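## Task

Find the foam block, which sits inside one of the six drawers of the two short, narrow file cabinets (three drawers each), and set it on the desk. When finished, all drawers in the room must be fully closed, each cabinet must stay roughly at its original spot, the robot must not topple or end up leaning, and nothing may count as done if it only stays in place because the robot is holding it.

## Robot and tools

Robot: a simulated Hello Robot Stretch 4 with a single arm. It has an omni-wheel base, a lift that slides up a mast, an arm that telescopes straight forward, a wrist with yaw, pitch and roll joints, and a two-finger gripper. It stands about 1.6 m tall; the base edge lies within 0.23 m of the base origin. Loose objects may occasionally get nudged by something outside the robot.

Frames: the base frame has its origin on the floor below the base centre, x ahead, y to the left, z up. hand_pose is reported in this frame and marks a point between the open fingertips; with all wrist joints at 0 its axes line up with the base frame. Its printed position can be somewhat wrong. The odometry frame is where the base frame was when the scene began; base_odometry counts wheel turns only, so slipping shows up as travel, and heading runs -3.142 to 3.142, left positive.

execute_actions: argument actions is a list holding one action or nothing (nothing just reports state and images). Optional cameras lists head_camera, head_left_camera, head_right_camera, wrist_camera or all; omitted/null means all, [] means none. An action contains base, joints, or both, plus optional pace and contact_limits; alternatively it is {"end_of_arm": "enable_torque"} on its own, which re-powers wrist or gripper motors that shut off, holding them where they are. All motions in an action start together.
- base takes exactly one relative move, counted from where the base last reported itself: translate_m (metres, -2 to 2, forward positive), strafe_m (metres, -2 to 2, left positive, no turning), or rotate_rad (radians, -3.2 to 3.2, counter-clockwise from above positive).
- joints is a dictionary of absolute targets by name: lift_m 0 to 1.2 m; arm_m 0 to 0.55 m extension; wrist_yaw_rad -1.134 to 4.276 (0 straight ahead, positive left, 3.14 stowed backward, above 3.4 the arm may block it); wrist_pitch_rad -1.117 to 4.259 (0 level, 1.57 pointing down); wrist_roll_rad -1.117 to 4.259 (0 fingers level, positive turns clockwise viewed from behind); gripper_m -0.038 to 0.141 m fingertip gap, negative meaning the tips press together. Completion tolerances: lift and arm ±0.004, yaw and roll ±0.02, pitch ±0.05, gripper ±0.004. A joint target past its range is clipped and the result notes it; any other bad value or unknown key rejects the whole call. A joint or base left out of an action may keep pushing toward its earlier target without the status showing it.
- pace: slow, default, fast or max; base speed up to 0.1/0.3/0.4/0.6 m/s and turning 1/2/3/4 rad/s respectively, further reduced when the lift is above 0.2 (to 0.3 m/s and 1 rad/s at 1.2).
- contact_limits: only arm_m, 0 (gentlest) to 0.75 (firmest), default 0.5; it sets how much force the arm may use before halting.
Each action runs at most 15 s. To unfold the wrist at the start, send lift_m 0.4 with wrist_yaw_rad 0 together.

wait: seconds from 0 to 10; commands nothing new and returns the same report as an empty action. zoom_image: camera plus region [x0, y0, x1, y1] in pixels of that camera's latest full image, top-left is (0,0), at most 504 by 504. finished_scene: scene is the current scene number; it is final and reports success, then gives the next task.

Results: base_status and joint_status give how each motion ended: done (for the base, wheels turned the commanded amount even if slipping), off_target (resting away from target, maybe still pushing), contact_stop_at_<key> (blocked; that part then goes slack, so a lift can sag and a base can roll), limit_stop_at_<name> (built-in limit), time_out, torque_fault (wrist motor overloaded and limp until enable_torque). limit_stop_at_tilt means leaning over 6 degrees; lift, arm and wheels go slack and refuse commands. limit_stop_at_own_body means a joint would hit the robot; moving away still works. After a stop, later execute_actions, wait and finished_scene calls in the same reply are skipped. on_its_own reports uncommanded events; its held at value is a target, not a position. lidar_m: 12 distances in metres, 30-degree sectors starting straight ahead and going counter-clockwise (4th left, 7th behind, 10th right); - means nothing seen or closer than 0.25 m; it covers roughly 0.15 m up to robot height and misses glass and thin legs. wrist_depth_mm: 7x7 grid of median depths, 100 to 2000 mm, from top left. turned_by_wheels vs turned_by_imu differing by over about 0.1 rad suggests a collision or slip. base_tilt in degrees, forward and right positive, with a fixed offset up to 1.5. motor_effort is percent of maximum, positive toward higher joint values, bracketed number is the peak; for wheel_0..2 positive turns the base right. A grip on an object is visible as a clear jump in gripper effort, not in gripper_m. Grip by commanding gripper_m below the object's width; squeezing harder pulls it toward the wrist.

Cameras: head_camera (420x560) at the mast top, looking forward and down; head_left_camera and head_right_camera (fisheye, 420x672) beside it, steeper, showing base and arm; wrist_camera (616x392) behind the fingers, fingertips near the image bottom. Turn the base to look around. Calibration lines are in OpenCV form, with T_world_to_cam from base frame to camera.

Avoid: tipping (no turning or driving with over 1 kg held and arm_m above 0.2, especially at fast or max; careful with strong pushes or pulls, a high gripper or high contact limits), wrist torque faults (gripper pressed into things, over about 2 kg in a level gripper), self-collision when pitch is below -0.2 and roll is rolled, fingertips jammed on a surface (raise the lift), drops, slams and hard hits. The robot keeps its last command while you think.

Each tool is called after "Request:" by a JSON object that holds its "name" and its "arguments", one argument or row to a line.

## Session

Request:
{"name": "execute_actions", "arguments": {
  "actions": []
}}

Scene clock: 0.00 s.
base_odometry: x=+0.000 y=+0.000 heading=+0.000 (m, m, rad; odometry frame)
turned_by_wheels: +0.000 (rad since the last result)
turned_by_imu: +0.000 (rad since the last result)
base_tilt: forward=-0.3 right=-0.1 (deg)
lidar_m: 1.90 2.04 2.00 2.44 2.00 1.47 1.56 2.00 1.91 2.06 1.26 1.16
base_status: not commanded
joint_positions: lift_m=+0.208 arm_m=-0.003 wrist_yaw_rad=+3.196 wrist_pitch_rad=-0.014 wrist_roll_rad=-0.009 gripper_m=+0.057
joint_status: not commanded
motor_effort: lift_m=+20 arm_m=-1 wrist_yaw_rad=+1 wrist_pitch_rad=-8 wrist_roll_rad=+0 gripper_m=-1 wheel_0=+0 wheel_1=+0 wheel_2=+0 (%)
hand_pose: x=-0.1245 y=+0.0716 z=+0.3899 quat_wxyz=(-0.027, +0.007, -0.004, +1.000) (m; base frame)
wrist_depth_mm: - 138 137 - - 1863 1661 / - - 136 - 1756 1537 1708 / - 105 136 1863 1661 1537 1756 / - 116 137 1863 1618 1576 1708 / 142 140 - 1983 1661 1499 1708 / 204 1618 212 1576 196 1464 1397 / 206 1025 960 153 1025 904 976
pictures: head_camera, head_left_camera, head_right_camera, wrist_camera
Images, in order (width x height): head_camera 420x560, head_left_camera 420x672, head_right_camera 420x672, wrist_camera 616x392.

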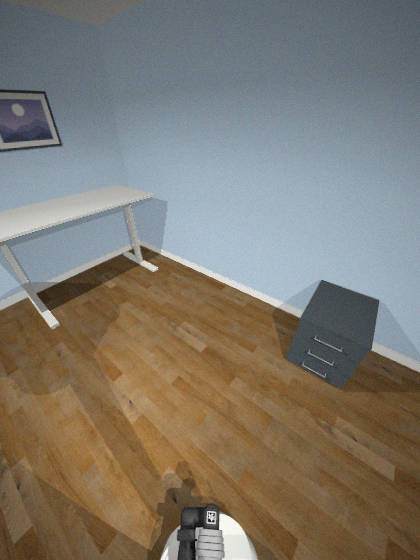

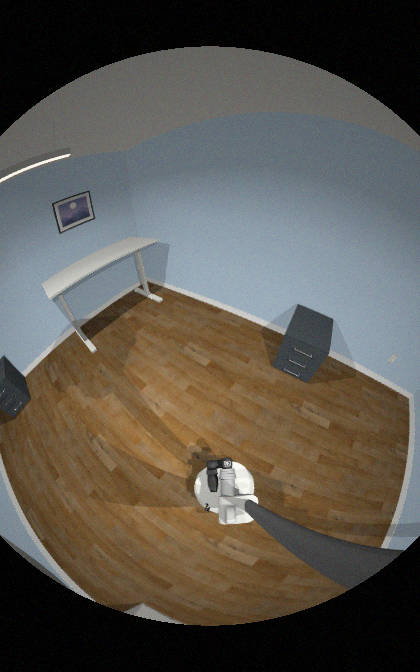

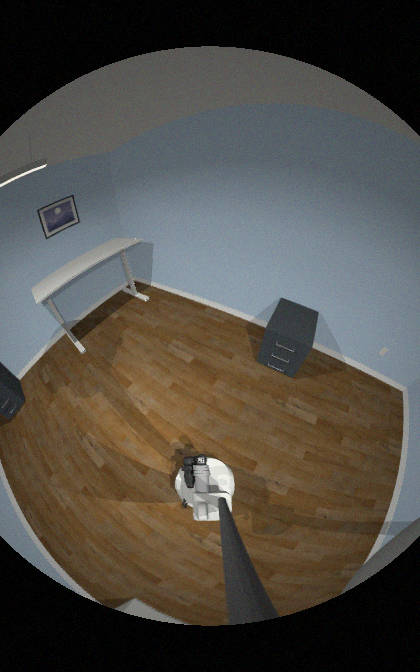

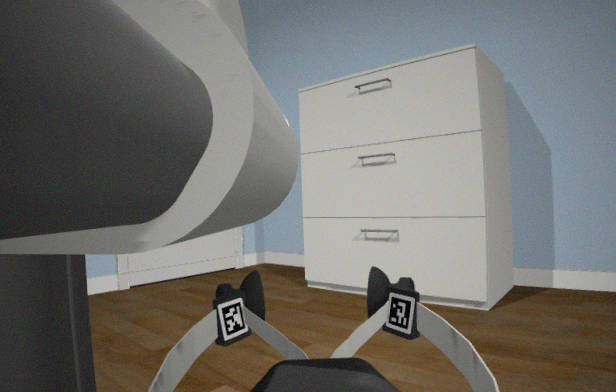

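Request:
{"name": "execute_actions", "arguments": {
  "actions": [
    {"base":{"rotate_rad":-0.59},"joints":{"lift_m":0.45,"wrist_yaw_rad":0,"wrist_roll_rad":1.57,"gripper_m":0.1}}
  ],
  "cameras": []
}}

Request:
{"name": "execute_actions", "arguments": {
  "actions": [
    {"base":{"translate_m":0.6}}
  ],
  "cameras": ["head_camera","wrist_camera"]
}}

Scene clock: 6.97 s.
base_odometry: x=+0.000 y=+0.000 heading=-0.590 (m, m, rad; odometry frame)
turned_by_wheels: -0.590 (rad since the last result)
turned_by_imu: -0.602 (rad since the last result)
base_tilt: forward=-0.3 right=-0.1 (deg)
lidar_m: 1.16 1.87 2.08 2.01 2.43 2.03 1.47 1.54 2.03 1.90 2.00 1.85
base_status: done
joint_positions: lift_m=+0.450 arm_m=-0.003 wrist_yaw_rad=+0.000 wrist_pitch_rad=-0.014 wrist_roll_rad=+1.570 gripper_m=+0.100
joint_status: all done
motor_effort: lift_m=+23(23) arm_m=+0(0) wrist_yaw_rad=+0(5) wrist_pitch_rad=-8(8) wrist_roll_rad=+0(5) gripper_m=+2(1) wheel_0=+1(5) wheel_1=+0(3) wheel_2=-1(7) (%)
hand_pose: x=+0.4568 y=-0.0873 z=+0.6321 quat_wxyz=(+0.707, +0.707, -0.005, +0.005) (m; base frame)
wrist_depth_mm: 1499 1618 1576 1661 1576 1255 891 / 1537 1537 1618 1576 1618 1255 891 / 1576 1537 1576 1576 1537 1138 904 / 1576 1576 1576 1576 1025 1008 931 / 1537 1618 1618 1618 991 991 946 / 1537 1661 215 1618 216 1025 946 / 1618 1618 1576 152 1618 1205 917
pictures: none
No camera images: the call's "cameras" was empty. Leave "cameras" out to get every camera's image.

Scene clock: 10.43 s.
base_odometry: x=+0.499 y=-0.334 heading=-0.590 (m, m, rad; odometry frame)
turned_by_wheels: +0.000 (rad since the last result)
turned_by_imu: +0.000 (rad since the last result)
base_tilt: forward=-0.3 right=-0.1 (deg)
lidar_m: 0.55 0.63 1.68 1.98 2.75 2.66 2.07 2.13 1.96 1.90 1.66 0.63
base_status: done
joint_positions: lift_m=+0.450 arm_m=-0.003 wrist_yaw_rad=+0.000 wrist_pitch_rad=-0.014 wrist_roll_rad=+1.570 gripper_m=+0.100
joint_status: not commanded
motor_effort: lift_m=+22(23) arm_m=+0(0) wrist_yaw_rad=+1(0) wrist_pitch_rad=-8(8) wrist_roll_rad=+1(1) gripper_m=-2(2) wheel_0=+0(4) wheel_1=+0(8) wheel_2=+0(10) (%)
hand_pose: x=+0.4568 y=-0.0874 z=+0.6321 quat_wxyz=(+0.707, +0.707, -0.005, +0.005) (m; base frame)
wrist_depth_mm: 946 931 960 946 976 946 866 / 960 960 960 960 960 946 842 / 931 946 960 960 449 384 384 / 976 960 976 946 469 387 389 / 976 991 960 960 469 384 387 / 960 960 214 960 217 384 387 / 976 976 946 151 421 387 387
pictures: head_camera, wrist_camera
camera_calibration (this result's frames):
wrist_camera: T_world_to_cam=[[0.0188275, 0.02053, -0.999612, 0.632081], [0.0360048, 0.999127, 0.0211982, 0.123323], [0.999174, -0.0363899, 0.0180719, -0.248545], [0, 0, 0, 1]] pos_world=[0.231999, -0.145237, 0.633713]
Images, in order (width x height): head_camera 420x560, wrist_camera 616x392.

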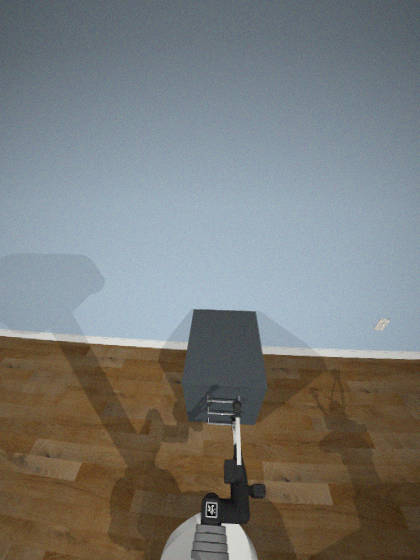

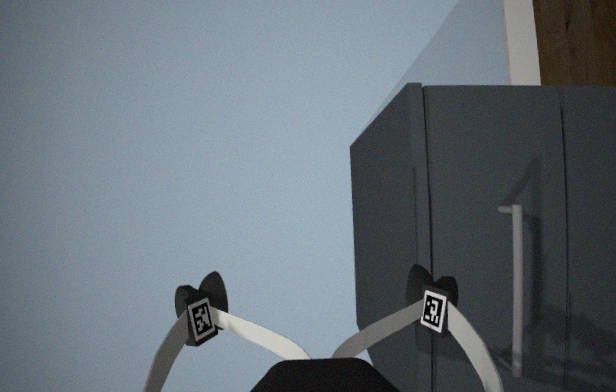

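Request:
{"name": "execute_actions", "arguments": {
  "actions": [
    {"base":{"strafe_m":0.025},"joints":{"lift_m":0.25,"gripper_m":0.07}}
  ],
  "cameras": []
}}

Request:
{"name": "execute_actions", "arguments": {
  "actions": [
    {"joints":{"arm_m":0.12}}
  ],
  "cameras": ["wrist_camera"]
}}

Scene clock: 14.67 s.
base_odometry: x=+0.513 y=-0.313 heading=-0.590 (m, m, rad; odometry frame)
turned_by_wheels: +0.000 (rad since the last result)
turned_by_imu: +0.001 (rad since the last result)
base_tilt: forward=-0.3 right=-0.1 (deg)
lidar_m: 0.57 1.24 1.70 1.95 2.71 2.67 2.08 2.13 2.03 1.94 1.65 0.63
base_status: done
joint_positions: lift_m=+0.250 arm_m=-0.003 wrist_yaw_rad=+0.000 wrist_pitch_rad=-0.014 wrist_roll_rad=+1.570 gripper_m=+0.070
joint_status: all done
motor_effort: lift_m=+18(20) arm_m=-1(0) wrist_yaw_rad=+0(1) wrist_pitch_rad=-8(9) wrist_roll_rad=+0(0) gripper_m=-3(1) wheel_0=+2(7) wheel_1=-2(6) wheel_2=-1(0) (%)
hand_pose: x=+0.4568 y=-0.0874 z=+0.4325 quat_wxyz=(+0.707, +0.707, -0.005, +0.005) (m; base frame)
wrist_depth_mm: 946 960 960 946 960 842 621 / 960 946 976 384 387 387 382 / 976 976 387 382 389 389 387 / 960 946 384 387 384 384 387 / 960 946 392 382 389 389 384 / 976 960 214 387 204 387 387 / 976 976 384 158 387 389 387
pictures: none
No camera images: the call's "cameras" was empty. Leave "cameras" out to get every camera's image.

Scene clock: 16.07 s.
base_odometry: x=+0.513 y=-0.313 heading=-0.590 (m, m, rad; odometry frame)
turned_by_wheels: +0.000 (rad since the last result)
turned_by_imu: +0.001 (rad since the last result)
base_tilt: forward=-0.3 right=-0.1 (deg)
lidar_m: 0.56 1.22 1.70 1.95 2.71 2.64 2.05 2.14 2.01 1.94 1.68 0.64
base_status: not commanded
joint_positions: lift_m=+0.250 arm_m=+0.119 wrist_yaw_rad=+0.000 wrist_pitch_rad=-0.014 wrist_roll_rad=+1.570 gripper_m=+0.070
joint_status: all done
motor_effort: lift_m=+18(18) arm_m=+5(3) wrist_yaw_rad=+1(1) wrist_pitch_rad=-8(9) wrist_roll_rad=+1(0) gripper_m=-3(7) wheel_0=+2(2) wheel_1=-2(2) wheel_2=-1(1) (%)
hand_pose: x=+0.5785 y=-0.0874 z=+0.4325 quat_wxyz=(+0.707, +0.707, -0.005, +0.005) (m; base frame)
wrist_depth_mm: 831 831 262 262 263 264 - / 842 831 263 262 263 263 264 / 842 820 262 260 260 264 264 / 831 831 262 263 263 263 263 / 854 842 263 263 263 264 230 / 842 842 214 264 204 264 230 / 842 842 263 158 263 263 -
pictures: wrist_camera
camera_calibration (this result's frames):
wrist_camera: T_world_to_cam=[[0.0189057, 0.0205904, -0.999609, 0.430216], [0.0360601, 0.999123, 0.0212624, 0.123127], [0.999171, -0.0364479, 0.0181467, -0.366635], [0, 0, 0, 1]] pos_world=[0.353757, -0.145241, 0.434083]
Images, in order (width x height): wrist_camera 616x392.

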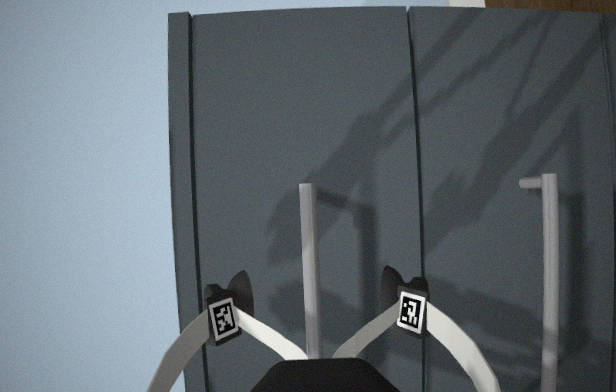

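Request:
{"name": "execute_actions", "arguments": {
  "actions": [
    {"joints":{"arm_m":0.13,"gripper_m":-0.02}}
  ],
  "cameras": []
}}

Request:
{"name": "execute_actions", "arguments": {
  "actions": [
    {"base":{"translate_m":-0.28},"pace":"slow"}
  ],
  "cameras": ["head_camera"]
}}

Scene clock: 18.97 s.
base_odometry: x=+0.513 y=-0.313 heading=-0.590 (m, m, rad; odometry frame)
turned_by_wheels: +0.000 (rad since the last result)
turned_by_imu: +0.001 (rad since the last result)
base_tilt: forward=-0.3 right=-0.1 (deg)
lidar_m: 0.56 1.21 1.70 1.97 2.71 2.67 2.08 2.14 2.04 1.91 1.68 0.62
base_status: not commanded
joint_positions: lift_m=+0.250 arm_m=+0.129 wrist_yaw_rad=+0.001 wrist_pitch_rad=-0.016 wrist_roll_rad=+1.570 gripper_m=-0.019
joint_status: all done
motor_effort: lift_m=+18(18) arm_m=+3(3) wrist_yaw_rad=-2(1) wrist_pitch_rad=-3(9) wrist_roll_rad=+0(0) gripper_m=-20(16) wheel_0=+2(2) wheel_1=-2(2) wheel_2=-1(1) (%)
hand_pose: x=+0.5888 y=-0.0872 z=+0.4330 quat_wxyz=(+0.707, +0.707, -0.005, +0.006) (m; base frame)
wrist_depth_mm: 809 831 246 247 248 251 - / 809 809 247 246 246 251 251 / 820 842 246 247 249 251 252 / 820 831 247 247 248 252 252 / 854 831 248 247 249 253 251 / 820 842 249 211 187 252 254 / 831 842 248 198 249 253 -
pictures: none
No camera images: the call's "cameras" was empty. Leave "cameras" out to get every camera's image.

Scene clock: 23.07 s.
base_odometry: x=+0.280 y=-0.157 heading=-0.590 (m, m, rad; odometry frame)
turned_by_wheels: +0.000 (rad since the last result)
turned_by_imu: +0.002 (rad since the last result)
base_tilt: forward=-0.3 right=-0.1 (deg)
lidar_m: 0.58 1.54 2.07 1.95 2.57 2.34 1.79 1.86 2.01 1.92 2.03 0.63
base_status: done
joint_positions: lift_m=+0.250 arm_m=+0.129 wrist_yaw_rad=+0.000 wrist_pitch_rad=-0.016 wrist_roll_rad=+1.570 gripper_m=-0.019
joint_status: not commanded
motor_effort: lift_m=+17(18) arm_m=+4(3) wrist_yaw_rad=+0(2) wrist_pitch_rad=-4(4) wrist_roll_rad=+0(0) gripper_m=-15(19) wheel_0=-2(5) wheel_1=-2(6) wheel_2=+2(8) (%)
hand_pose: x=+0.5888 y=-0.0874 z=+0.4330 quat_wxyz=(+0.707, +0.707, -0.005, +0.006) (m; base frame)
wrist_depth_mm: 1138 1118 246 247 245 854 609 / 1118 1098 246 246 247 831 585 / 1118 1118 247 247 246 539 535 / 1098 1078 247 247 246 535 535 / 1118 1118 246 247 248 539 535 / 1118 1138 246 210 186 539 535 / 1118 1118 247 171 250 535 539
pictures: head_camera
Images, in order (width x height): head_camera 420x560.

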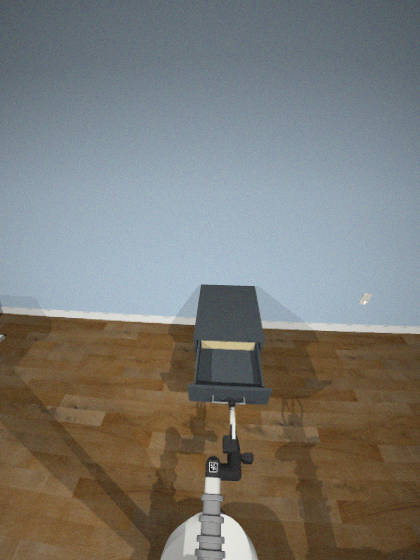

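Something tan at the back; pull more.

Request:
{"name": "execute_actions", "arguments": {
  "actions": [
    {"base":{"translate_m":-0.12},"pace":"slow"}
  ],
  "cameras": ["head_camera"]
}}

Request:
{"name": "zoom_image", "arguments": {
  "camera": "head_camera",
  "region": [160,270,300,410]
}}

Scene clock: 27.60 s.
base_odometry: x=+0.180 y=-0.090 heading=-0.590 (m, m, rad; odometry frame)
turned_by_wheels: +0.000 (rad since the last result)
turned_by_imu: +0.002 (rad since the last result)
base_tilt: forward=-0.3 right=-0.1 (deg)
lidar_m: 0.67 1.66 2.05 1.96 2.49 2.23 1.69 1.74 2.06 1.91 2.03 0.69
base_status: done
joint_positions: lift_m=+0.250 arm_m=+0.130 wrist_yaw_rad=+0.000 wrist_pitch_rad=-0.015 wrist_roll_rad=+1.570 gripper_m=-0.020
joint_status: not commanded
motor_effort: lift_m=+18(18) arm_m=+2(3) wrist_yaw_rad=+0(5) wrist_pitch_rad=-7(7) wrist_roll_rad=+0(0) gripper_m=-17(23) wheel_0=-2(5) wheel_1=+0(8) wheel_2=+1(11) (%)
hand_pose: x=+0.5890 y=-0.0873 z=+0.4327 quat_wxyz=(+0.707, +0.707, -0.005, +0.005) (m; base frame)
wrist_depth_mm: 1205 1229 1229 768 1229 842 615 / 1229 1229 309 309 310 878 609 / 1229 1205 310 307 310 661 621 / 1229 1229 310 310 309 668 627 / 1255 1255 310 309 309 654 640 / 1281 1255 309 202 187 661 627 / 1229 1255 176 183 310 661 647
pictures: head_camera
Images, in order (width x height): head_camera 420x560.

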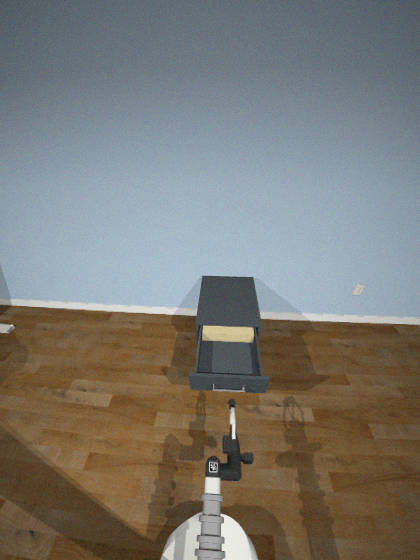

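Region (160, 270, 300, 410) of head_camera's 420x560 image, scaled by 3.600, with more detail than that image has.

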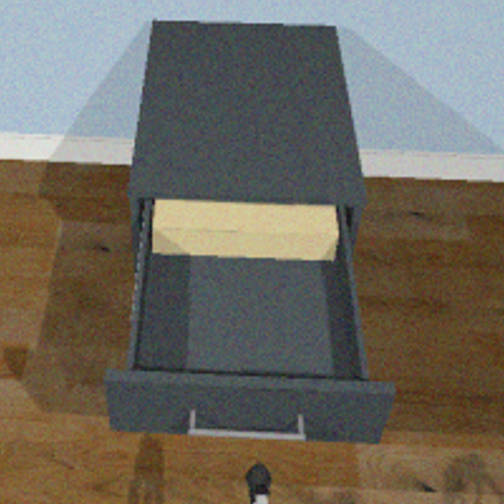

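Request:
{"name": "execute_actions", "arguments": {
  "actions": [
    {"base":{"translate_m":0.3},"pace":"slow"}
  ],
  "cameras": []
}}

Request:
{"name": "execute_actions", "arguments": {
  "actions": [
    {"joints":{"arm_m":0.3},"contact_limits":{"arm_m":0.15},"pace":"slow"}
  ],
  "cameras": []
}}

Request:
{"name": "execute_actions", "arguments": {
  "actions": [
    {"joints":{"arm_m":0.1,"gripper_m":0.07}}
  ],
  "cameras": []
}}

Request:
{"name": "execute_actions", "arguments": {
  "actions": [
    {"joints":{"lift_m":0.095}}
  ],
  "cameras": []
}}

Request:
{"name": "execute_actions", "arguments": {
  "actions": [
    {"joints":{"arm_m":0.22}}
  ],
  "cameras": ["wrist_camera"]
}}

Scene clock: 36.13 s.
base_odometry: x=+0.430 y=-0.257 heading=-0.590 (m, m, rad; odometry frame)
turned_by_wheels: +0.000 (rad since the last result)
turned_by_imu: +0.002 (rad since the last result)
base_tilt: forward=-0.3 right=-0.1 (deg)
lidar_m: 0.58 1.35 1.86 1.97 2.66 2.57 1.99 2.05 2.05 1.93 1.80 0.65
base_status: done
joint_positions: lift_m=+0.250 arm_m=+0.130 wrist_yaw_rad=+0.000 wrist_pitch_rad=-0.015 wrist_roll_rad=+1.570 gripper_m=-0.020
joint_status: not commanded
motor_effort: lift_m=+18(18) arm_m=+3(2) wrist_yaw_rad=+2(6) wrist_pitch_rad=-7(7) wrist_roll_rad=+0(0) gripper_m=-13(10) wheel_0=+3(4) wheel_1=+0(7) wheel_2=-1(5) (%)
hand_pose: x=+0.5889 y=-0.0875 z=+0.4327 quat_wxyz=(+0.707, +0.707, -0.005, +0.005) (m; base frame)
wrist_depth_mm: 931 917 270 271 271 854 609 / 931 917 268 270 270 351 357 / 917 931 270 270 270 353 353 / 931 917 270 271 270 353 355 / 946 931 271 270 271 353 355 / 931 931 268 202 187 355 357 / 931 946 177 183 271 322 355
pictures: none
No camera images: the call's "cameras" was empty. Leave "cameras" out to get every camera's image.

Scene clock: 37.97 s.
base_odometry: x=+0.429 y=-0.257 heading=-0.590 (m, m, rad; odometry frame)
turned_by_wheels: +0.000 (rad since the last result)
turned_by_imu: +0.001 (rad since the last result)
base_tilt: forward=-0.3 right=-0.1 (deg)
lidar_m: 0.66 1.34 1.85 1.94 2.63 2.54 1.98 2.05 2.05 1.93 1.80 0.73
base_status: not commanded
joint_positions: lift_m=+0.250 arm_m=+0.221 wrist_yaw_rad=-0.003 wrist_pitch_rad=-0.014 wrist_roll_rad=+1.570 gripper_m=-0.020
joint_status: arm_m contact_stop (moved +0.092 of +0.170)
on_its_own: arm_m is slack since a contact_stop (your +0.300 is given up)
motor_effort: lift_m=+18(18) arm_m=+0(19) wrist_yaw_rad=+11(16) wrist_pitch_rad=-9(10) wrist_roll_rad=+0(0) gripper_m=-12(13) wheel_0=+5(5) wheel_1=+2(2) wheel_2=-6(7) (%)
contact_limits: arm_m 0.15
hand_pose: x=+0.6804 y=-0.0884 z=+0.4323 quat_wxyz=(+0.707, +0.707, -0.006, +0.004) (m; base frame)
wrist_depth_mm: 842 831 263 263 264 264 - / 820 831 263 264 265 263 265 / 831 831 263 263 263 265 265 / 831 831 264 263 263 262 264 / 842 831 263 263 263 265 264 / 831 854 263 206 187 263 264 / 831 831 263 206 260 265 -
pictures: none
No camera images: the call's "cameras" was empty. Leave "cameras" out to get every camera's image.

not run: a stop came earlier in this reply.

not run: a stop came earlier in this reply.

not run: a stop came earlier in this reply.

Request:
{"name": "execute_actions", "arguments": {
  "actions": [
    {"joints":{"arm_m":0.1,"gripper_m":0.07}}
  ],
  "cameras": []
}}

Request:
{"name": "execute_actions", "arguments": {
  "actions": [
    {"joints":{"lift_m":0.095}}
  ],
  "cameras": []
}}

Request:
{"name": "execute_actions", "arguments": {
  "actions": [
    {"joints":{"arm_m":0.23}}
  ],
  "cameras": ["wrist_camera"]
}}

Request:
{"name": "execute_actions", "arguments": {
  "actions": [
    {"joints":{"gripper_m":-0.02}}
  ],
  "cameras": []
}}

Request:
{"name": "execute_actions", "arguments": {
  "actions": [
    {"base":{"translate_m":-0.32},"pace":"slow"}
  ],
  "cameras": ["head_camera"]
}}

Scene clock: 42.30 s.
base_odometry: x=+0.430 y=-0.257 heading=-0.590 (m, m, rad; odometry frame)
turned_by_wheels: +0.000 (rad since the last result)
turned_by_imu: +0.002 (rad since the last result)
base_tilt: forward=-0.3 right=-0.1 (deg)
lidar_m: 0.66 1.34 1.83 1.97 2.65 2.55 1.97 2.06 2.06 1.91 1.80 0.72
base_status: not commanded
joint_positions: lift_m=+0.250 arm_m=+0.101 wrist_yaw_rad=+0.000 wrist_pitch_rad=-0.014 wrist_roll_rad=+1.570 gripper_m=+0.070
joint_status: all done
motor_effort: lift_m=+18(18) arm_m=-4(7) wrist_yaw_rad=+1(11) wrist_pitch_rad=-9(10) wrist_roll_rad=+0(0) gripper_m=-4(10) wheel_0=+3(4) wheel_1=+1(2) wheel_2=-1(6) (%)
hand_pose: x=+0.5602 y=-0.0874 z=+0.4324 quat_wxyz=(+0.707, +0.707, -0.005, +0.005) (m; base frame)
wrist_depth_mm: 946 946 960 960 946 842 609 / 960 946 960 382 384 387 387 / 976 931 382 382 382 384 389 / 946 946 384 379 384 387 384 / 960 946 389 384 387 387 382 / 960 946 214 382 204 384 384 / 960 960 382 158 382 384 387
pictures: none
No camera images: the call's "cameras" was empty. Leave "cameras" out to get every camera's image.

Scene clock: 44.03 s.
base_odometry: x=+0.430 y=-0.257 heading=-0.590 (m, m, rad; odometry frame)
turned_by_wheels: +0.000 (rad since the last result)
turned_by_imu: +0.001 (rad since the last result)
base_tilt: forward=-0.3 right=-0.1 (deg)
lidar_m: 0.67 1.32 1.83 1.97 2.65 2.57 1.97 2.04 2.04 1.93 1.76 0.74
base_status: not commanded
joint_positions: lift_m=+0.095 arm_m=+0.101 wrist_yaw_rad=+0.000 wrist_pitch_rad=-0.014 wrist_roll_rad=+1.570 gripper_m=+0.070
joint_status: all done
motor_effort: lift_m=+17(17) arm_m=-5(4) wrist_yaw_rad=+1(1) wrist_pitch_rad=-9(9) wrist_roll_rad=+0(0) gripper_m=-3(3) wheel_0=+3(3) wheel_1=+0(0) wheel_2=-1(1) (%)
hand_pose: x=+0.5602 y=-0.0874 z=+0.2775 quat_wxyz=(+0.707, +0.707, -0.005, +0.005) (m; base frame)
wrist_depth_mm: 960 946 960 960 946 535 389 / 960 382 384 384 384 384 397 / 946 379 384 382 384 382 407 / 960 382 382 387 384 387 399 / 960 384 382 382 384 382 415 / 976 382 216 382 204 387 415 / 960 382 384 157 384 384 415
pictures: none
No camera images: the call's "cameras" was empty. Leave "cameras" out to get every camera's image.

Scene clock: 45.47 s.
base_odometry: x=+0.430 y=-0.257 heading=-0.590 (m, m, rad; odometry frame)
turned_by_wheels: +0.000 (rad since the last result)
turned_by_imu: +0.001 (rad since the last result)
base_tilt: forward=-0.3 right=-0.1 (deg)
lidar_m: 0.66 1.33 1.85 1.96 2.67 2.55 1.97 2.05 2.06 1.93 1.81 0.73
base_status: not commanded
joint_positions: lift_m=+0.095 arm_m=+0.229 wrist_yaw_rad=+0.000 wrist_pitch_rad=-0.014 wrist_roll_rad=+1.570 gripper_m=+0.070
joint_status: all done
motor_effort: lift_m=+17(17) arm_m=+5(6) wrist_yaw_rad=+1(1) wrist_pitch_rad=-9(10) wrist_roll_rad=+0(0) gripper_m=-4(4) wheel_0=+2(3) wheel_1=+1(0) wheel_2=-1(1) (%)
hand_pose: x=+0.6885 y=-0.0874 z=+0.2775 quat_wxyz=(+0.707, +0.707, -0.005, +0.005) (m; base frame)
wrist_depth_mm: 252 253 254 254 255 256 - / 253 252 253 253 254 256 255 / 253 254 254 255 254 256 255 / 253 254 254 255 254 254 255 / 253 253 254 255 255 255 255 / 254 254 214 254 204 255 255 / 254 253 255 157 255 255 -
pictures: wrist_camera
camera_calibration (this result's frames):
wrist_camera: T_world_to_cam=[[0.018883, 0.0206043, -0.999609, 0.273232], [0.0360587, 0.999123, 0.0212754, 0.122453], [0.999171, -0.0364464, 0.0181235, -0.473723], [0, 0, 0, 1]] pos_world=[0.463756, -0.145241, 0.279106]
Images, in order (width x height): wrist_camera 616x392.

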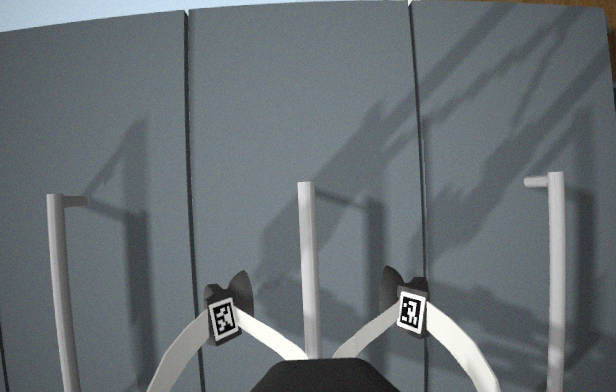

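Scene clock: 47.10 s.
base_odometry: x=+0.430 y=-0.257 heading=-0.590 (m, m, rad; odometry frame)
turned_by_wheels: +0.000 (rad since the last result)
turned_by_imu: +0.001 (rad since the last result)
base_tilt: forward=-0.3 right=-0.1 (deg)
lidar_m: 0.68 1.32 1.83 1.97 2.67 2.56 1.96 2.03 2.05 1.93 1.78 0.73
base_status: not commanded
joint_positions: lift_m=+0.095 arm_m=+0.229 wrist_yaw_rad=+0.001 wrist_pitch_rad=-0.016 wrist_roll_rad=+1.570 gripper_m=-0.019
joint_status: all done
motor_effort: lift_m=+17(17) arm_m=+4(4) wrist_yaw_rad=-1(1) wrist_pitch_rad=-2(8) wrist_roll_rad=+0(0) gripper_m=-18(20) wheel_0=+3(2) wheel_1=+0(0) wheel_2=+0(1) (%)
hand_pose: x=+0.6888 y=-0.0872 z=+0.2781 quat_wxyz=(+0.707, +0.707, -0.005, +0.006) (m; base frame)
wrist_depth_mm: 253 253 249 249 250 254 - / 253 252 250 250 250 255 254 / 253 253 250 250 249 254 254 / 253 254 249 251 250 254 254 / 254 254 251 250 250 254 253 / 254 254 250 210 186 254 254 / 253 254 250 200 251 254 -
pictures: none
No camera images: the call's "cameras" was empty. Leave "cameras" out to get every camera's image.

Scene clock: 51.60 s.
base_odometry: x=+0.164 y=-0.079 heading=-0.590 (m, m, rad; odometry frame)
turned_by_wheels: +0.000 (rad since the last result)
turned_by_imu: +0.002 (rad since the last result)
base_tilt: forward=-0.3 right=-0.1 (deg)
lidar_m: 0.69 1.66 2.05 1.98 2.50 2.22 1.65 1.69 2.04 1.93 2.02 0.72
base_status: done
joint_positions: lift_m=+0.095 arm_m=+0.229 wrist_yaw_rad=+0.000 wrist_pitch_rad=-0.016 wrist_roll_rad=+1.570 gripper_m=-0.019
joint_status: not commanded
motor_effort: lift_m=+17(17) arm_m=+4(4) wrist_yaw_rad=+1(1) wrist_pitch_rad=-3(2) wrist_roll_rad=+0(0) gripper_m=-19(18) wheel_0=-1(5) wheel_1=-2(3) wheel_2=+1(6) (%)
hand_pose: x=+0.6888 y=-0.0874 z=+0.2781 quat_wxyz=(+0.707, +0.707, -0.006, +0.006) (m; base frame)
wrist_depth_mm: 1182 1160 248 250 249 539 392 / 1138 1160 249 249 248 554 399 / 1138 1138 248 249 249 569 404 / 1160 1138 250 248 249 585 402 / 1138 1160 249 249 249 585 418 / 1160 1138 250 210 187 580 413 / 1182 1182 250 170 250 469 415
pictures: head_camera
Images, in order (width x height): head_camera 420x560.

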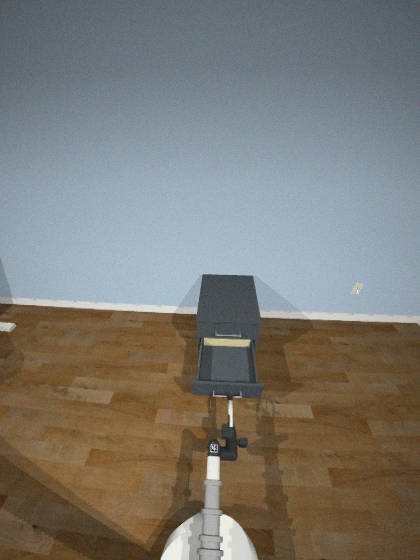

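Request:
{"name": "execute_actions", "arguments": {
  "actions": [
    {"base":{"translate_m":0.325},"pace":"slow"}
  ],
  "cameras": []
}}

Request:
{"name": "execute_actions", "arguments": {
  "actions": [
    {"joints":{"gripper_m":0.07}}
  ],
  "cameras": []
}}

Request:
{"name": "execute_actions", "arguments": {
  "actions": [
    {"joints":{"arm_m":0.1}}
  ],
  "cameras": []
}}

Request:
{"name": "execute_actions", "arguments": {
  "actions": [
    {"joints":{"lift_m":0.03,"wrist_pitch_rad":0.4}}
  ],
  "cameras": ["wrist_camera"]
}}

Scene clock: 58.27 s.
base_odometry: x=+0.434 y=-0.260 heading=-0.590 (m, m, rad; odometry frame)
turned_by_wheels: +0.000 (rad since the last result)
turned_by_imu: +0.002 (rad since the last result)
base_tilt: forward=-0.3 right=-0.1 (deg)
lidar_m: 0.65 1.32 1.85 1.96 2.65 2.56 1.99 2.05 2.04 1.91 1.81 0.74
base_status: done
joint_positions: lift_m=+0.095 arm_m=+0.229 wrist_yaw_rad=+0.000 wrist_pitch_rad=-0.016 wrist_roll_rad=+1.570 gripper_m=-0.019
joint_status: not commanded
motor_effort: lift_m=+17(17) arm_m=+4(3) wrist_yaw_rad=+1(0) wrist_pitch_rad=-2(2) wrist_roll_rad=+0(0) gripper_m=-15(18) wheel_0=+2(4) wheel_1=+1(6) wheel_2=-1(5) (%)
hand_pose: x=+0.6888 y=-0.0874 z=+0.2782 quat_wxyz=(+0.707, +0.707, -0.006, +0.006) (m; base frame)
wrist_depth_mm: 248 247 249 248 250 248 - / 248 248 248 249 249 249 249 / 249 248 248 249 249 249 249 / 249 248 248 250 249 249 250 / 248 249 249 249 248 249 249 / 249 249 250 211 187 251 251 / 249 250 249 169 249 249 -
pictures: none
No camera images: the call's "cameras" was empty. Leave "cameras" out to get every camera's image.

Scene clock: 59.90 s.
base_odometry: x=+0.434 y=-0.260 heading=-0.590 (m, m, rad; odometry frame)
turned_by_wheels: +0.000 (rad since the last result)
turned_by_imu: +0.001 (rad since the last result)
base_tilt: forward=-0.3 right=-0.1 (deg)
lidar_m: 0.67 1.31 1.86 1.96 2.67 2.58 1.97 2.07 2.04 1.93 1.81 0.73
base_status: not commanded
joint_positions: lift_m=+0.095 arm_m=+0.229 wrist_yaw_rad=+0.000 wrist_pitch_rad=-0.015 wrist_roll_rad=+1.570 gripper_m=+0.070
joint_status: all done
motor_effort: lift_m=+17(18) arm_m=+3(4) wrist_yaw_rad=+2(3) wrist_pitch_rad=-6(7) wrist_roll_rad=+0(0) gripper_m=+1(17) wheel_0=+2(2) wheel_1=+1(2) wheel_2=-1(1) (%)
hand_pose: x=+0.6887 y=-0.0875 z=+0.2777 quat_wxyz=(+0.707, +0.707, -0.005, +0.005) (m; base frame)
wrist_depth_mm: 248 249 248 249 250 249 - / 248 247 249 248 249 250 250 / 248 248 249 250 249 249 250 / 249 248 248 249 249 250 250 / 249 248 248 248 250 250 250 / 249 250 215 249 205 250 249 / 233 249 249 158 249 250 -
pictures: none
No camera images: the call's "cameras" was empty. Leave "cameras" out to get every camera's image.

Scene clock: 61.33 s.
base_odometry: x=+0.434 y=-0.260 heading=-0.590 (m, m, rad; odometry frame)
turned_by_wheels: +0.000 (rad since the last result)
turned_by_imu: +0.001 (rad since the last result)
base_tilt: forward=-0.3 right=-0.1 (deg)
lidar_m: 0.67 1.36 1.85 1.96 2.64 2.57 1.98 2.05 2.03 1.93 1.79 0.73
base_status: not commanded
joint_positions: lift_m=+0.095 arm_m=+0.101 wrist_yaw_rad=+0.000 wrist_pitch_rad=-0.014 wrist_roll_rad=+1.570 gripper_m=+0.070
joint_status: all done
motor_effort: lift_m=+18(18) arm_m=-5(3) wrist_yaw_rad=+1(2) wrist_pitch_rad=-8(8) wrist_roll_rad=+1(0) gripper_m=-2(1) wheel_0=+2(2) wheel_1=+1(1) wheel_2=-1(1) (%)
hand_pose: x=+0.5602 y=-0.0874 z=+0.2776 quat_wxyz=(+0.707, +0.707, -0.005, +0.005) (m; base frame)
wrist_depth_mm: 960 960 946 946 946 544 389 / 946 377 377 377 379 379 399 / 960 377 379 379 377 379 404 / 960 379 379 379 379 379 399 / 931 375 377 379 379 382 418 / 976 377 214 377 204 377 418 / 991 377 377 158 379 379 410
pictures: none
No camera images: the call's "cameras" was empty. Leave "cameras" out to get every camera's image.

Scene clock: 62.53 s.
base_odometry: x=+0.434 y=-0.260 heading=-0.590 (m, m, rad; odometry frame)
turned_by_wheels: +0.000 (rad since the last result)
turned_by_imu: +0.000 (rad since the last result)
base_tilt: forward=-0.3 right=-0.1 (deg)
lidar_m: 0.66 1.33 1.84 1.96 2.67 2.56 1.96 2.03 2.06 1.92 1.80 0.73
base_status: not commanded
joint_positions: lift_m=+0.030 arm_m=+0.101 wrist_yaw_rad=+0.000 wrist_pitch_rad=+0.402 wrist_roll_rad=+1.570 gripper_m=+0.070
joint_status: all done
motor_effort: lift_m=+18(18) arm_m=-5(4) wrist_yaw_rad=+1(1) wrist_pitch_rad=-7(7) wrist_roll_rad=+0(0) gripper_m=+0(3) wheel_0=+2(2) wheel_1=+1(1) wheel_2=-1(1) (%)
hand_pose: x=+0.5372 y=-0.0874 z=+0.0956 quat_wxyz=(+0.693, +0.693, +0.141, -0.141) (m; base frame)
wrist_depth_mm: 809 866 891 433 285 211 - / 320 347 387 407 290 213 181 / 320 349 379 415 293 216 183 / 319 347 375 410 297 218 184 / 317 345 377 407 298 219 185 / 317 345 215 404 205 211 185 / 317 340 370 158 287 202 -
pictures: wrist_camera
camera_calibration (this result's frames):
wrist_camera: T_world_to_cam=[[-0.386739, 0.0206216, -0.921958, 0.304692], [0.041671, 0.99912, 0.00486749, 0.130358], [0.921247, -0.0365364, -0.387258, -0.238656], [0, 0, 0, 1]] pos_world=[0.332265, -0.145246, 0.187857]
Images, in order (width x height): wrist_camera 616x392.

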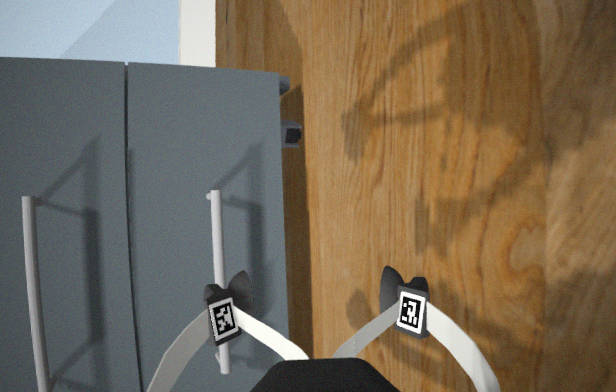

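Target z .123, x .684.

Request:
{"name": "execute_actions", "arguments": {
  "actions": [
    {"joints":{"lift_m":0.058}}
  ],
  "cameras": []
}}

Request:
{"name": "execute_actions", "arguments": {
  "actions": [
    {"joints":{"arm_m":0.248}}
  ],
  "cameras": ["wrist_camera"]
}}

Request:
{"name": "execute_actions", "arguments": {
  "actions": [
    {"joints":{"gripper_m":-0.02}}
  ],
  "cameras": []
}}

Request:
{"name": "execute_actions", "arguments": {
  "actions": [
    {"base":{"translate_m":-0.32},"pace":"slow"}
  ],
  "cameras": ["head_camera"]
}}

Scene clock: 66.03 s.
base_odometry: x=+0.434 y=-0.260 heading=-0.590 (m, m, rad; odometry frame)
turned_by_wheels: +0.000 (rad since the last result)
turned_by_imu: +0.001 (rad since the last result)
base_tilt: forward=-0.3 right=-0.1 (deg)
lidar_m: 0.65 1.32 1.82 1.97 2.67 2.56 1.97 2.07 2.05 1.93 1.80 0.71
base_status: not commanded
joint_positions: lift_m=+0.058 arm_m=+0.101 wrist_yaw_rad=+0.000 wrist_pitch_rad=+0.402 wrist_roll_rad=+1.570 gripper_m=+0.070
joint_status: all done
motor_effort: lift_m=+23(26) arm_m=-4(5) wrist_yaw_rad=+1(1) wrist_pitch_rad=-7(7) wrist_roll_rad=+0(0) gripper_m=-3(4) wheel_0=+2(2) wheel_1=+1(1) wheel_2=-1(1) (%)
hand_pose: x=+0.5372 y=-0.0874 z=+0.1231 quat_wxyz=(+0.693, +0.693, +0.141, -0.141) (m; base frame)
wrist_depth_mm: 809 878 917 496 329 242 - / 319 349 387 442 334 247 208 / 320 347 382 421 338 248 210 / 315 347 379 427 340 251 213 / 315 345 375 418 342 253 212 / 314 345 214 415 204 242 212 / 314 338 373 157 327 234 -
pictures: none
No camera images: the call's "cameras" was empty. Leave "cameras" out to get every camera's image.

Scene clock: 67.53 s.
base_odometry: x=+0.434 y=-0.260 heading=-0.590 (m, m, rad; odometry frame)
turned_by_wheels: +0.000 (rad since the last result)
turned_by_imu: +0.000 (rad since the last result)
base_tilt: forward=-0.3 right=-0.1 (deg)
lidar_m: 0.65 1.32 1.84 1.93 2.65 2.56 1.98 2.05 2.02 1.93 1.76 0.73
base_status: not commanded
joint_positions: lift_m=+0.058 arm_m=+0.246 wrist_yaw_rad=-0.003 wrist_pitch_rad=+0.400 wrist_roll_rad=+1.570 gripper_m=+0.070
joint_status: all done
motor_effort: lift_m=+20(23) arm_m=+10(9) wrist_yaw_rad=+11(11) wrist_pitch_rad=+0(7) wrist_roll_rad=+0(0) gripper_m=-1(0) wheel_0=+2(2) wheel_1=+1(1) wheel_2=-4(4) (%)
hand_pose: x=+0.6826 y=-0.0883 z=+0.1240 quat_wxyz=(+0.693, +0.693, +0.139, -0.141) (m; base frame)
wrist_depth_mm: 200 216 237 263 307 246 - / 198 215 236 262 296 247 210 / 198 216 236 260 296 252 211 / 198 213 236 252 298 254 213 / 197 215 235 252 298 254 214 / 198 213 209 255 204 245 213 / 196 207 234 153 301 235 -
pictures: wrist_camera
camera_calibration (this result's frames):
wrist_camera: T_world_to_cam=[[-0.384557, 0.0219493, -0.92284, 0.385857], [0.0451107, 0.99897, 0.00496189, 0.122706], [0.921998, -0.0397219, -0.385151, -0.362679], [0, 0, 0, 1]] pos_world=[0.477238, -0.145455, 0.215789]
Images, in order (width x height): wrist_camera 616x392.

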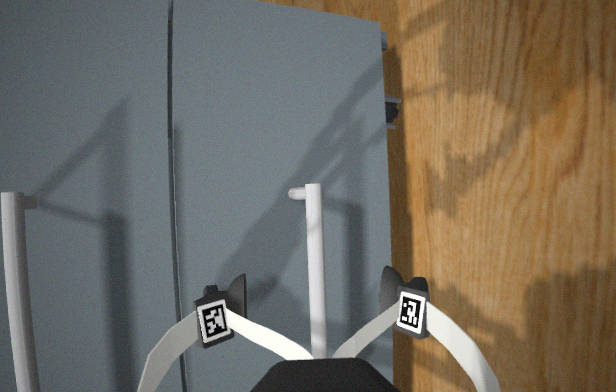

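Scene clock: 69.17 s.
base_odometry: x=+0.434 y=-0.260 heading=-0.590 (m, m, rad; odometry frame)
turned_by_wheels: +0.000 (rad since the last result)
turned_by_imu: +0.001 (rad since the last result)
base_tilt: forward=-0.3 right=-0.1 (deg)
lidar_m: 0.66 1.33 1.82 1.96 2.65 2.52 1.99 2.05 2.07 1.94 1.80 0.74
base_status: not commanded
joint_positions: lift_m=+0.058 arm_m=+0.247 wrist_yaw_rad=+0.001 wrist_pitch_rad=+0.402 wrist_roll_rad=+1.570 gripper_m=-0.019
joint_status: all done
motor_effort: lift_m=+20(20) arm_m=+3(10) wrist_yaw_rad=-1(11) wrist_pitch_rad=-6(14) wrist_roll_rad=+0(0) gripper_m=-16(17) wheel_0=+1(2) wheel_1=+0(1) wheel_2=+1(4) (%)
hand_pose: x=+0.6839 y=-0.0872 z=+0.1234 quat_wxyz=(+0.693, +0.692, +0.142, -0.141) (m; base frame)
wrist_depth_mm: 198 213 232 256 298 242 - / 197 213 231 256 290 244 206 / 197 213 231 256 293 249 209 / 197 213 230 248 296 249 211 / 196 212 231 246 297 251 212 / 195 212 223 208 186 251 211 / 195 208 224 201 297 224 -
pictures: none
No camera images: the call's "cameras" was empty. Leave "cameras" out to get every camera's image.

Scene clock: 73.63 s.
base_odometry: x=+0.168 y=-0.082 heading=-0.590 (m, m, rad; odometry frame)
turned_by_wheels: +0.000 (rad since the last result)
turned_by_imu: +0.002 (rad since the last result)
base_tilt: forward=-0.3 right=-0.1 (deg)
lidar_m: 0.69 1.65 2.05 1.95 2.50 2.24 1.65 1.69 2.03 1.92 2.02 0.73
base_status: done
joint_positions: lift_m=+0.058 arm_m=+0.247 wrist_yaw_rad=+0.000 wrist_pitch_rad=+0.403 wrist_roll_rad=+1.570 gripper_m=-0.019
joint_status: not commanded
motor_effort: lift_m=+20(20) arm_m=+3(4) wrist_yaw_rad=+1(2) wrist_pitch_rad=-9(9) wrist_roll_rad=+0(0) gripper_m=-16(19) wheel_0=-1(4) wheel_1=-3(4) wheel_2=+0(5) (%)
hand_pose: x=+0.6838 y=-0.0874 z=+0.1232 quat_wxyz=(+0.693, +0.692, +0.141, -0.141) (m; base frame)
wrist_depth_mm: 946 1025 231 256 298 242 - / 960 991 229 255 290 244 207 / 469 496 230 253 291 248 209 / 466 500 230 248 294 250 211 / 466 504 230 247 297 252 211 / 469 508 222 209 185 251 212 / 459 496 223 200 287 149 -
pictures: head_camera
Images, in order (width x height): head_camera 420x560.

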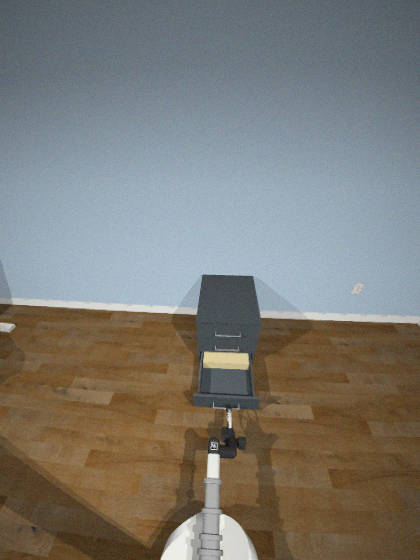

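Empty. Close and go to the other cabinet.

Request:
{"name": "execute_actions", "arguments": {
  "actions": [
    {"base":{"translate_m":0.328},"pace":"slow"}
  ],
  "cameras": []
}}

Request:
{"name": "execute_actions", "arguments": {
  "actions": [
    {"joints":{"gripper_m":0.07}}
  ],
  "cameras": []
}}

Request:
{"name": "execute_actions", "arguments": {
  "actions": [
    {"joints":{"arm_m":0,"wrist_pitch_rad":0},"base":{"translate_m":-0.8}}
  ],
  "cameras": ["wrist_camera"]
}}

Request:
{"name": "execute_actions", "arguments": {
  "actions": [
    {"joints":{"lift_m":0.25},"base":{"rotate_rad":1.571}}
  ],
  "cameras": ["head_camera"]
}}

Scene clock: 80.93 s.
base_odometry: x=+0.440 y=-0.264 heading=-0.590 (m, m, rad; odometry frame)
turned_by_wheels: +0.000 (rad since the last result)
turned_by_imu: +0.002 (rad since the last result)
base_tilt: forward=-0.3 right=-0.1 (deg)
lidar_m: 0.64 1.31 1.84 1.95 2.66 2.57 2.00 2.06 2.05 1.92 1.78 0.72
base_status: done
joint_positions: lift_m=+0.058 arm_m=+0.247 wrist_yaw_rad=-0.001 wrist_pitch_rad=+0.404 wrist_roll_rad=+1.570 gripper_m=-0.020
joint_status: not commanded
motor_effort: lift_m=+20(20) arm_m=+3(3) wrist_yaw_rad=+4(3) wrist_pitch_rad=-12(12) wrist_roll_rad=+0(0) gripper_m=-15(18) wheel_0=+2(3) wheel_1=+3(1) wheel_2=-3(5) (%)
hand_pose: x=+0.6835 y=-0.0876 z=+0.1228 quat_wxyz=(+0.693, +0.692, +0.142, -0.142) (m; base frame)
wrist_depth_mm: 191 206 228 251 291 242 - / 190 206 228 252 289 245 206 / 190 206 226 250 294 248 209 / 190 206 227 243 294 250 211 / 189 206 226 243 297 251 212 / 189 205 220 213 187 249 211 / 190 201 220 212 285 222 -
pictures: none
No camera images: the call's "cameras" was empty. Leave "cameras" out to get every camera's image.

Scene clock: 82.57 s.
base_odometry: x=+0.440 y=-0.264 heading=-0.590 (m, m, rad; odometry frame)
turned_by_wheels: +0.000 (rad since the last result)
turned_by_imu: +0.001 (rad since the last result)
base_tilt: forward=-0.3 right=-0.1 (deg)
lidar_m: 0.66 1.30 1.83 1.98 2.67 2.57 1.99 2.05 2.04 1.91 1.78 0.73
base_status: not commanded
joint_positions: lift_m=+0.058 arm_m=+0.247 wrist_yaw_rad=-0.003 wrist_pitch_rad=+0.405 wrist_roll_rad=+1.570 gripper_m=+0.070
joint_status: all done
motor_effort: lift_m=+20(20) arm_m=+3(3) wrist_yaw_rad=+9(9) wrist_pitch_rad=-16(16) wrist_roll_rad=+0(0) gripper_m=+3(14) wheel_0=+2(3) wheel_1=+3(3) wheel_2=-3(3) (%)
hand_pose: x=+0.6832 y=-0.0881 z=+0.1225 quat_wxyz=(+0.693, +0.692, +0.141, -0.143) (m; base frame)
wrist_depth_mm: 191 207 229 252 297 241 - / 190 207 229 253 287 243 206 / 190 207 228 252 291 247 208 / 190 206 228 244 293 249 211 / 190 206 226 243 294 249 211 / 189 205 218 227 205 241 210 / 190 204 184 159 296 231 -
pictures: none
No camera images: the call's "cameras" was empty. Leave "cameras" out to get every camera's image.

Scene clock: 86.73 s.
base_odometry: x=-0.224 y=+0.181 heading=-0.591 (m, m, rad; odometry frame)
turned_by_wheels: +0.000 (rad since the last result)
turned_by_imu: +0.003 (rad since the last result)
base_tilt: forward=-0.3 right=-0.1 (deg)
lidar_m: 1.47 2.15 2.08 2.03 2.31 1.72 1.18 1.22 2.02 1.96 2.02 2.11
base_status: done
joint_positions: lift_m=+0.058 arm_m=+0.087 wrist_yaw_rad=+0.000 wrist_pitch_rad=+0.003 wrist_roll_rad=+1.570 gripper_m=+0.070
joint_status: arm_m limit_stop_at_own_body (moved -0.160 of -0.247); the others done
on_its_own: lift_m is slack since a limit_stop_at_own_body; arm_m is slack since a limit_stop_at_own_body (your +0.000 is given up)
motor_effort: lift_m=+20(24) arm_m=+0(6) wrist_yaw_rad=+2(9) wrist_pitch_rad=-8(88) wrist_roll_rad=+0(0) gripper_m=-6(13) wheel_0=+0(4) wheel_1=-1(7) wheel_2=-2(10) (%)
hand_pose: x=+0.5464 y=-0.0875 z=+0.2355 quat_wxyz=(+0.707, +0.707, +0.001, -0.001) (m; base frame)
wrist_depth_mm: 1708 1708 1756 1756 831 452 330 / 1756 1708 1808 1756 878 455 334 / 1708 1808 1756 1756 917 466 340 / 1808 1808 1182 1205 946 477 343 / 1756 1756 1205 1229 991 480 347 / 1808 1808 215 1808 205 449 347 / 1756 1808 1756 158 854 418 345
pictures: wrist_camera
camera_calibration (this result's frames):
wrist_camera: T_world_to_cam=[[0.00217351, 0.0206515, -0.999784, 0.243063], [0.0366201, 0.999114, 0.0207172, 0.128356], [0.999327, -0.0366573, 0.00141533, -0.327151], [0, 0, 0, 1]] pos_world=[0.321702, -0.145254, 0.240814]
Images, in order (width x height): wrist_camera 616x392.

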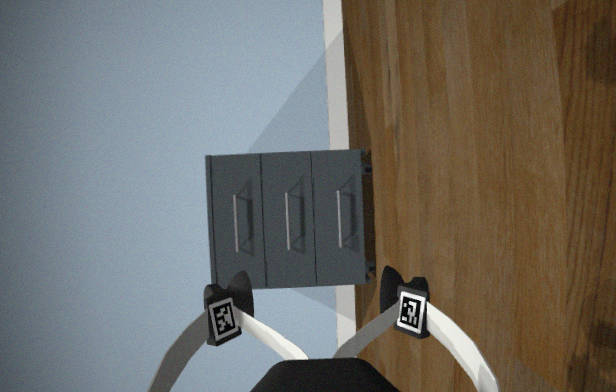

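not run: a stop came earlier in this reply.

Request:
{"name": "execute_actions", "arguments": {
  "actions": [
    {"joints":{"lift_m":0.25},"base":{"rotate_rad":1.571}}
  ],
  "cameras": ["head_camera","head_right_camera"]
}}

Scene clock: 89.83 s.
base_odometry: x=-0.224 y=+0.181 heading=+0.980 (m, m, rad; odometry frame)
turned_by_wheels: +1.571 (rad since the last result)
turned_by_imu: +1.610 (rad since the last result)
base_tilt: forward=-0.3 right=-0.1 (deg)
lidar_m: 2.03 2.30 1.73 1.20 1.22 2.00 1.95 2.04 2.14 1.47 2.18 2.03
base_status: done
joint_positions: lift_m=+0.250 arm_m=+0.087 wrist_yaw_rad=+0.000 wrist_pitch_rad=+0.003 wrist_roll_rad=+1.570 gripper_m=+0.070
joint_status: all done
on_its_own: arm_m is slack since a limit_stop_at_own_body (your +0.000 is given up)
motor_effort: lift_m=+23(24) arm_m=+0(0) wrist_yaw_rad=+1(0) wrist_pitch_rad=-9(8) wrist_roll_rad=+0(0) gripper_m=-1(4) wheel_0=+1(7) wheel_1=-1(3) wheel_2=+0(5) (%)
hand_pose: x=+0.5465 y=-0.0874 z=+0.4273 quat_wxyz=(+0.707, +0.707, +0.001, -0.001) (m; base frame)
wrist_depth_mm: - - - - 1576 831 603 / - - - - 1618 842 591 / - - - - 1661 854 603 / - - - - 1708 854 609 / - - - - 1808 878 621 / - - 214 - 205 809 615 / - - - 157 1618 768 640
pictures: head_camera, head_right_camera
Images, in order (width x height): head_camera 420x560, head_right_camera 420x672.

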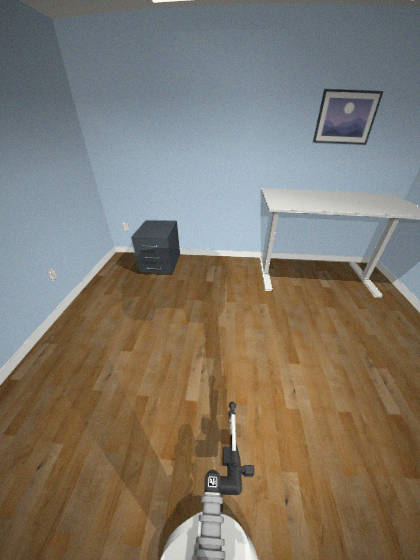

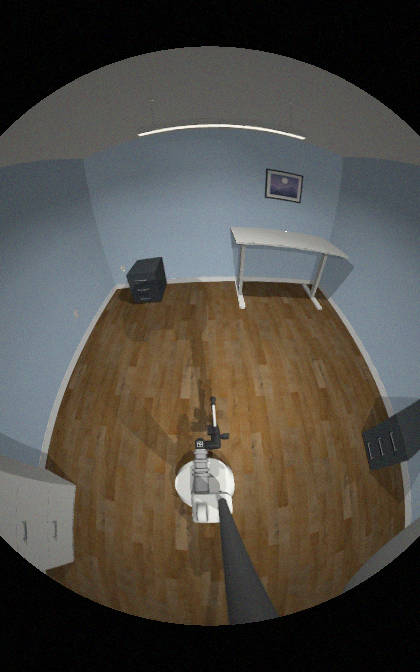

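Request:
{"name": "execute_actions", "arguments": {
  "actions": [
    {"base":{"translate_m":1.4}}
  ],
  "cameras": []
}}

Request:
{"name": "execute_actions", "arguments": {
  "actions": [
    {"base":{"strafe_m":0.85},"joints":{"arm_m":0.1}}
  ],
  "cameras": ["head_camera","wrist_camera"]
}}

Scene clock: 97.50 s.
base_odometry: x=+0.555 y=+1.344 heading=+0.981 (m, m, rad; odometry frame)
turned_by_wheels: +0.000 (rad since the last result)
turned_by_imu: +0.000 (rad since the last result)
base_tilt: forward=-0.3 right=-0.1 (deg)
lidar_m: 1.34 1.02 1.15 1.62 1.72 2.03 3.41 2.14 2.00 2.08 0.80 0.71
base_status: done
joint_positions: lift_m=+0.250 arm_m=+0.087 wrist_yaw_rad=+0.000 wrist_pitch_rad=+0.003 wrist_roll_rad=+1.570 gripper_m=+0.070
joint_status: not commanded
on_its_own: arm_m is slack since a limit_stop_at_own_body (your +0.000 is given up)
motor_effort: lift_m=+22(23) arm_m=+0(0) wrist_yaw_rad=+1(1) wrist_pitch_rad=-8(9) wrist_roll_rad=+0(0) gripper_m=-2(0) wheel_0=+0(5) wheel_1=+1(1) wheel_2=+1(8) (%)
hand_pose: x=+0.5465 y=-0.0874 z=+0.4273 quat_wxyz=(+0.707, +0.707, +0.001, -0.001) (m; base frame)
wrist_depth_mm: 768 1042 1078 1060 1060 820 597 / 1042 1042 1078 1078 1060 831 597 / 1060 1060 1060 1078 1078 854 603 / 1078 1042 1078 1078 1060 878 615 / 1060 1042 1060 1078 1078 891 615 / 1078 1060 216 1078 205 831 609 / 1098 1078 1060 157 1078 759 634
pictures: none
No camera images: the call's "cameras" was empty. Leave "cameras" out to get every camera's image.

Scene clock: 101.67 s.
base_odometry: x=-0.151 y=+1.817 heading=+0.981 (m, m, rad; odometry frame)
turned_by_wheels: +0.000 (rad since the last result)
turned_by_imu: -0.002 (rad since the last result)
base_tilt: forward=-0.3 right=-0.1 (deg)
lidar_m: 0.79 1.08 0.79 0.76 0.82 1.13 1.65 3.51 2.70 2.24 1.38 0.85
base_status: done
joint_positions: lift_m=+0.250 arm_m=+0.099 wrist_yaw_rad=+0.000 wrist_pitch_rad=+0.003 wrist_roll_rad=+1.570 gripper_m=+0.070
joint_status: all done
motor_effort: lift_m=+22(22) arm_m=+5(3) wrist_yaw_rad=+1(1) wrist_pitch_rad=-8(8) wrist_roll_rad=+0(0) gripper_m=-5(5) wheel_0=+1(8) wheel_1=-2(7) wheel_2=+0(2) (%)
hand_pose: x=+0.5586 y=-0.0874 z=+0.4273 quat_wxyz=(+0.707, +0.707, +0.001, -0.001) (m; base frame)
wrist_depth_mm: 1042 1078 1060 1060 1060 809 597 / 1042 1060 1078 1060 1078 854 585 / 1060 1078 1060 504 508 517 512 / 1078 1078 1060 504 508 512 512 / 1060 1098 1060 508 512 517 517 / 1060 1060 215 508 204 512 525 / 1078 1098 512 158 512 512 517
pictures: head_camera, wrist_camera
camera_calibration (this result's frames):
wrist_camera: T_world_to_cam=[[0.00217324, 0.0206516, -0.999784, 0.434812], [0.0364428, 0.999121, 0.0207171, 0.123986], [0.999333, -0.0364799, 0.00141873, -0.339541], [0, 0, 0, 1]] pos_world=[0.333851, -0.145243, 0.432632]
Images, in order (width x height): head_camera 420x560, wrist_camera 616x392.

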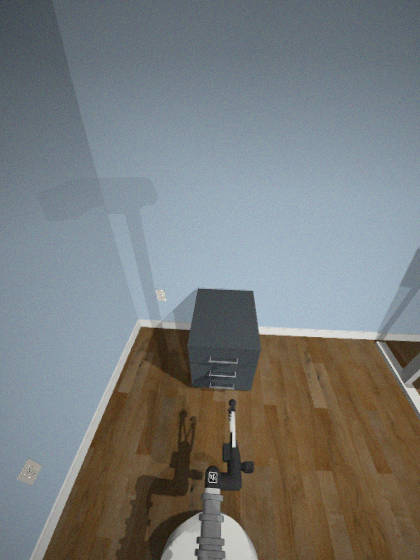

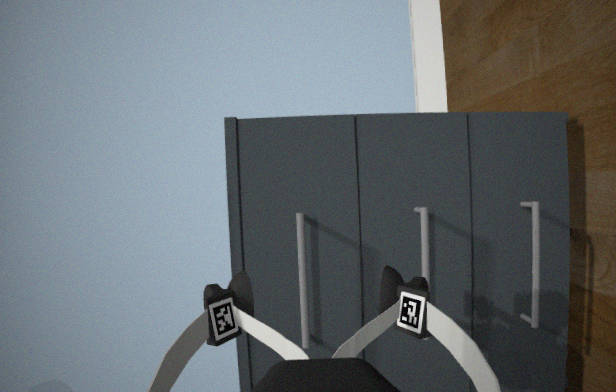

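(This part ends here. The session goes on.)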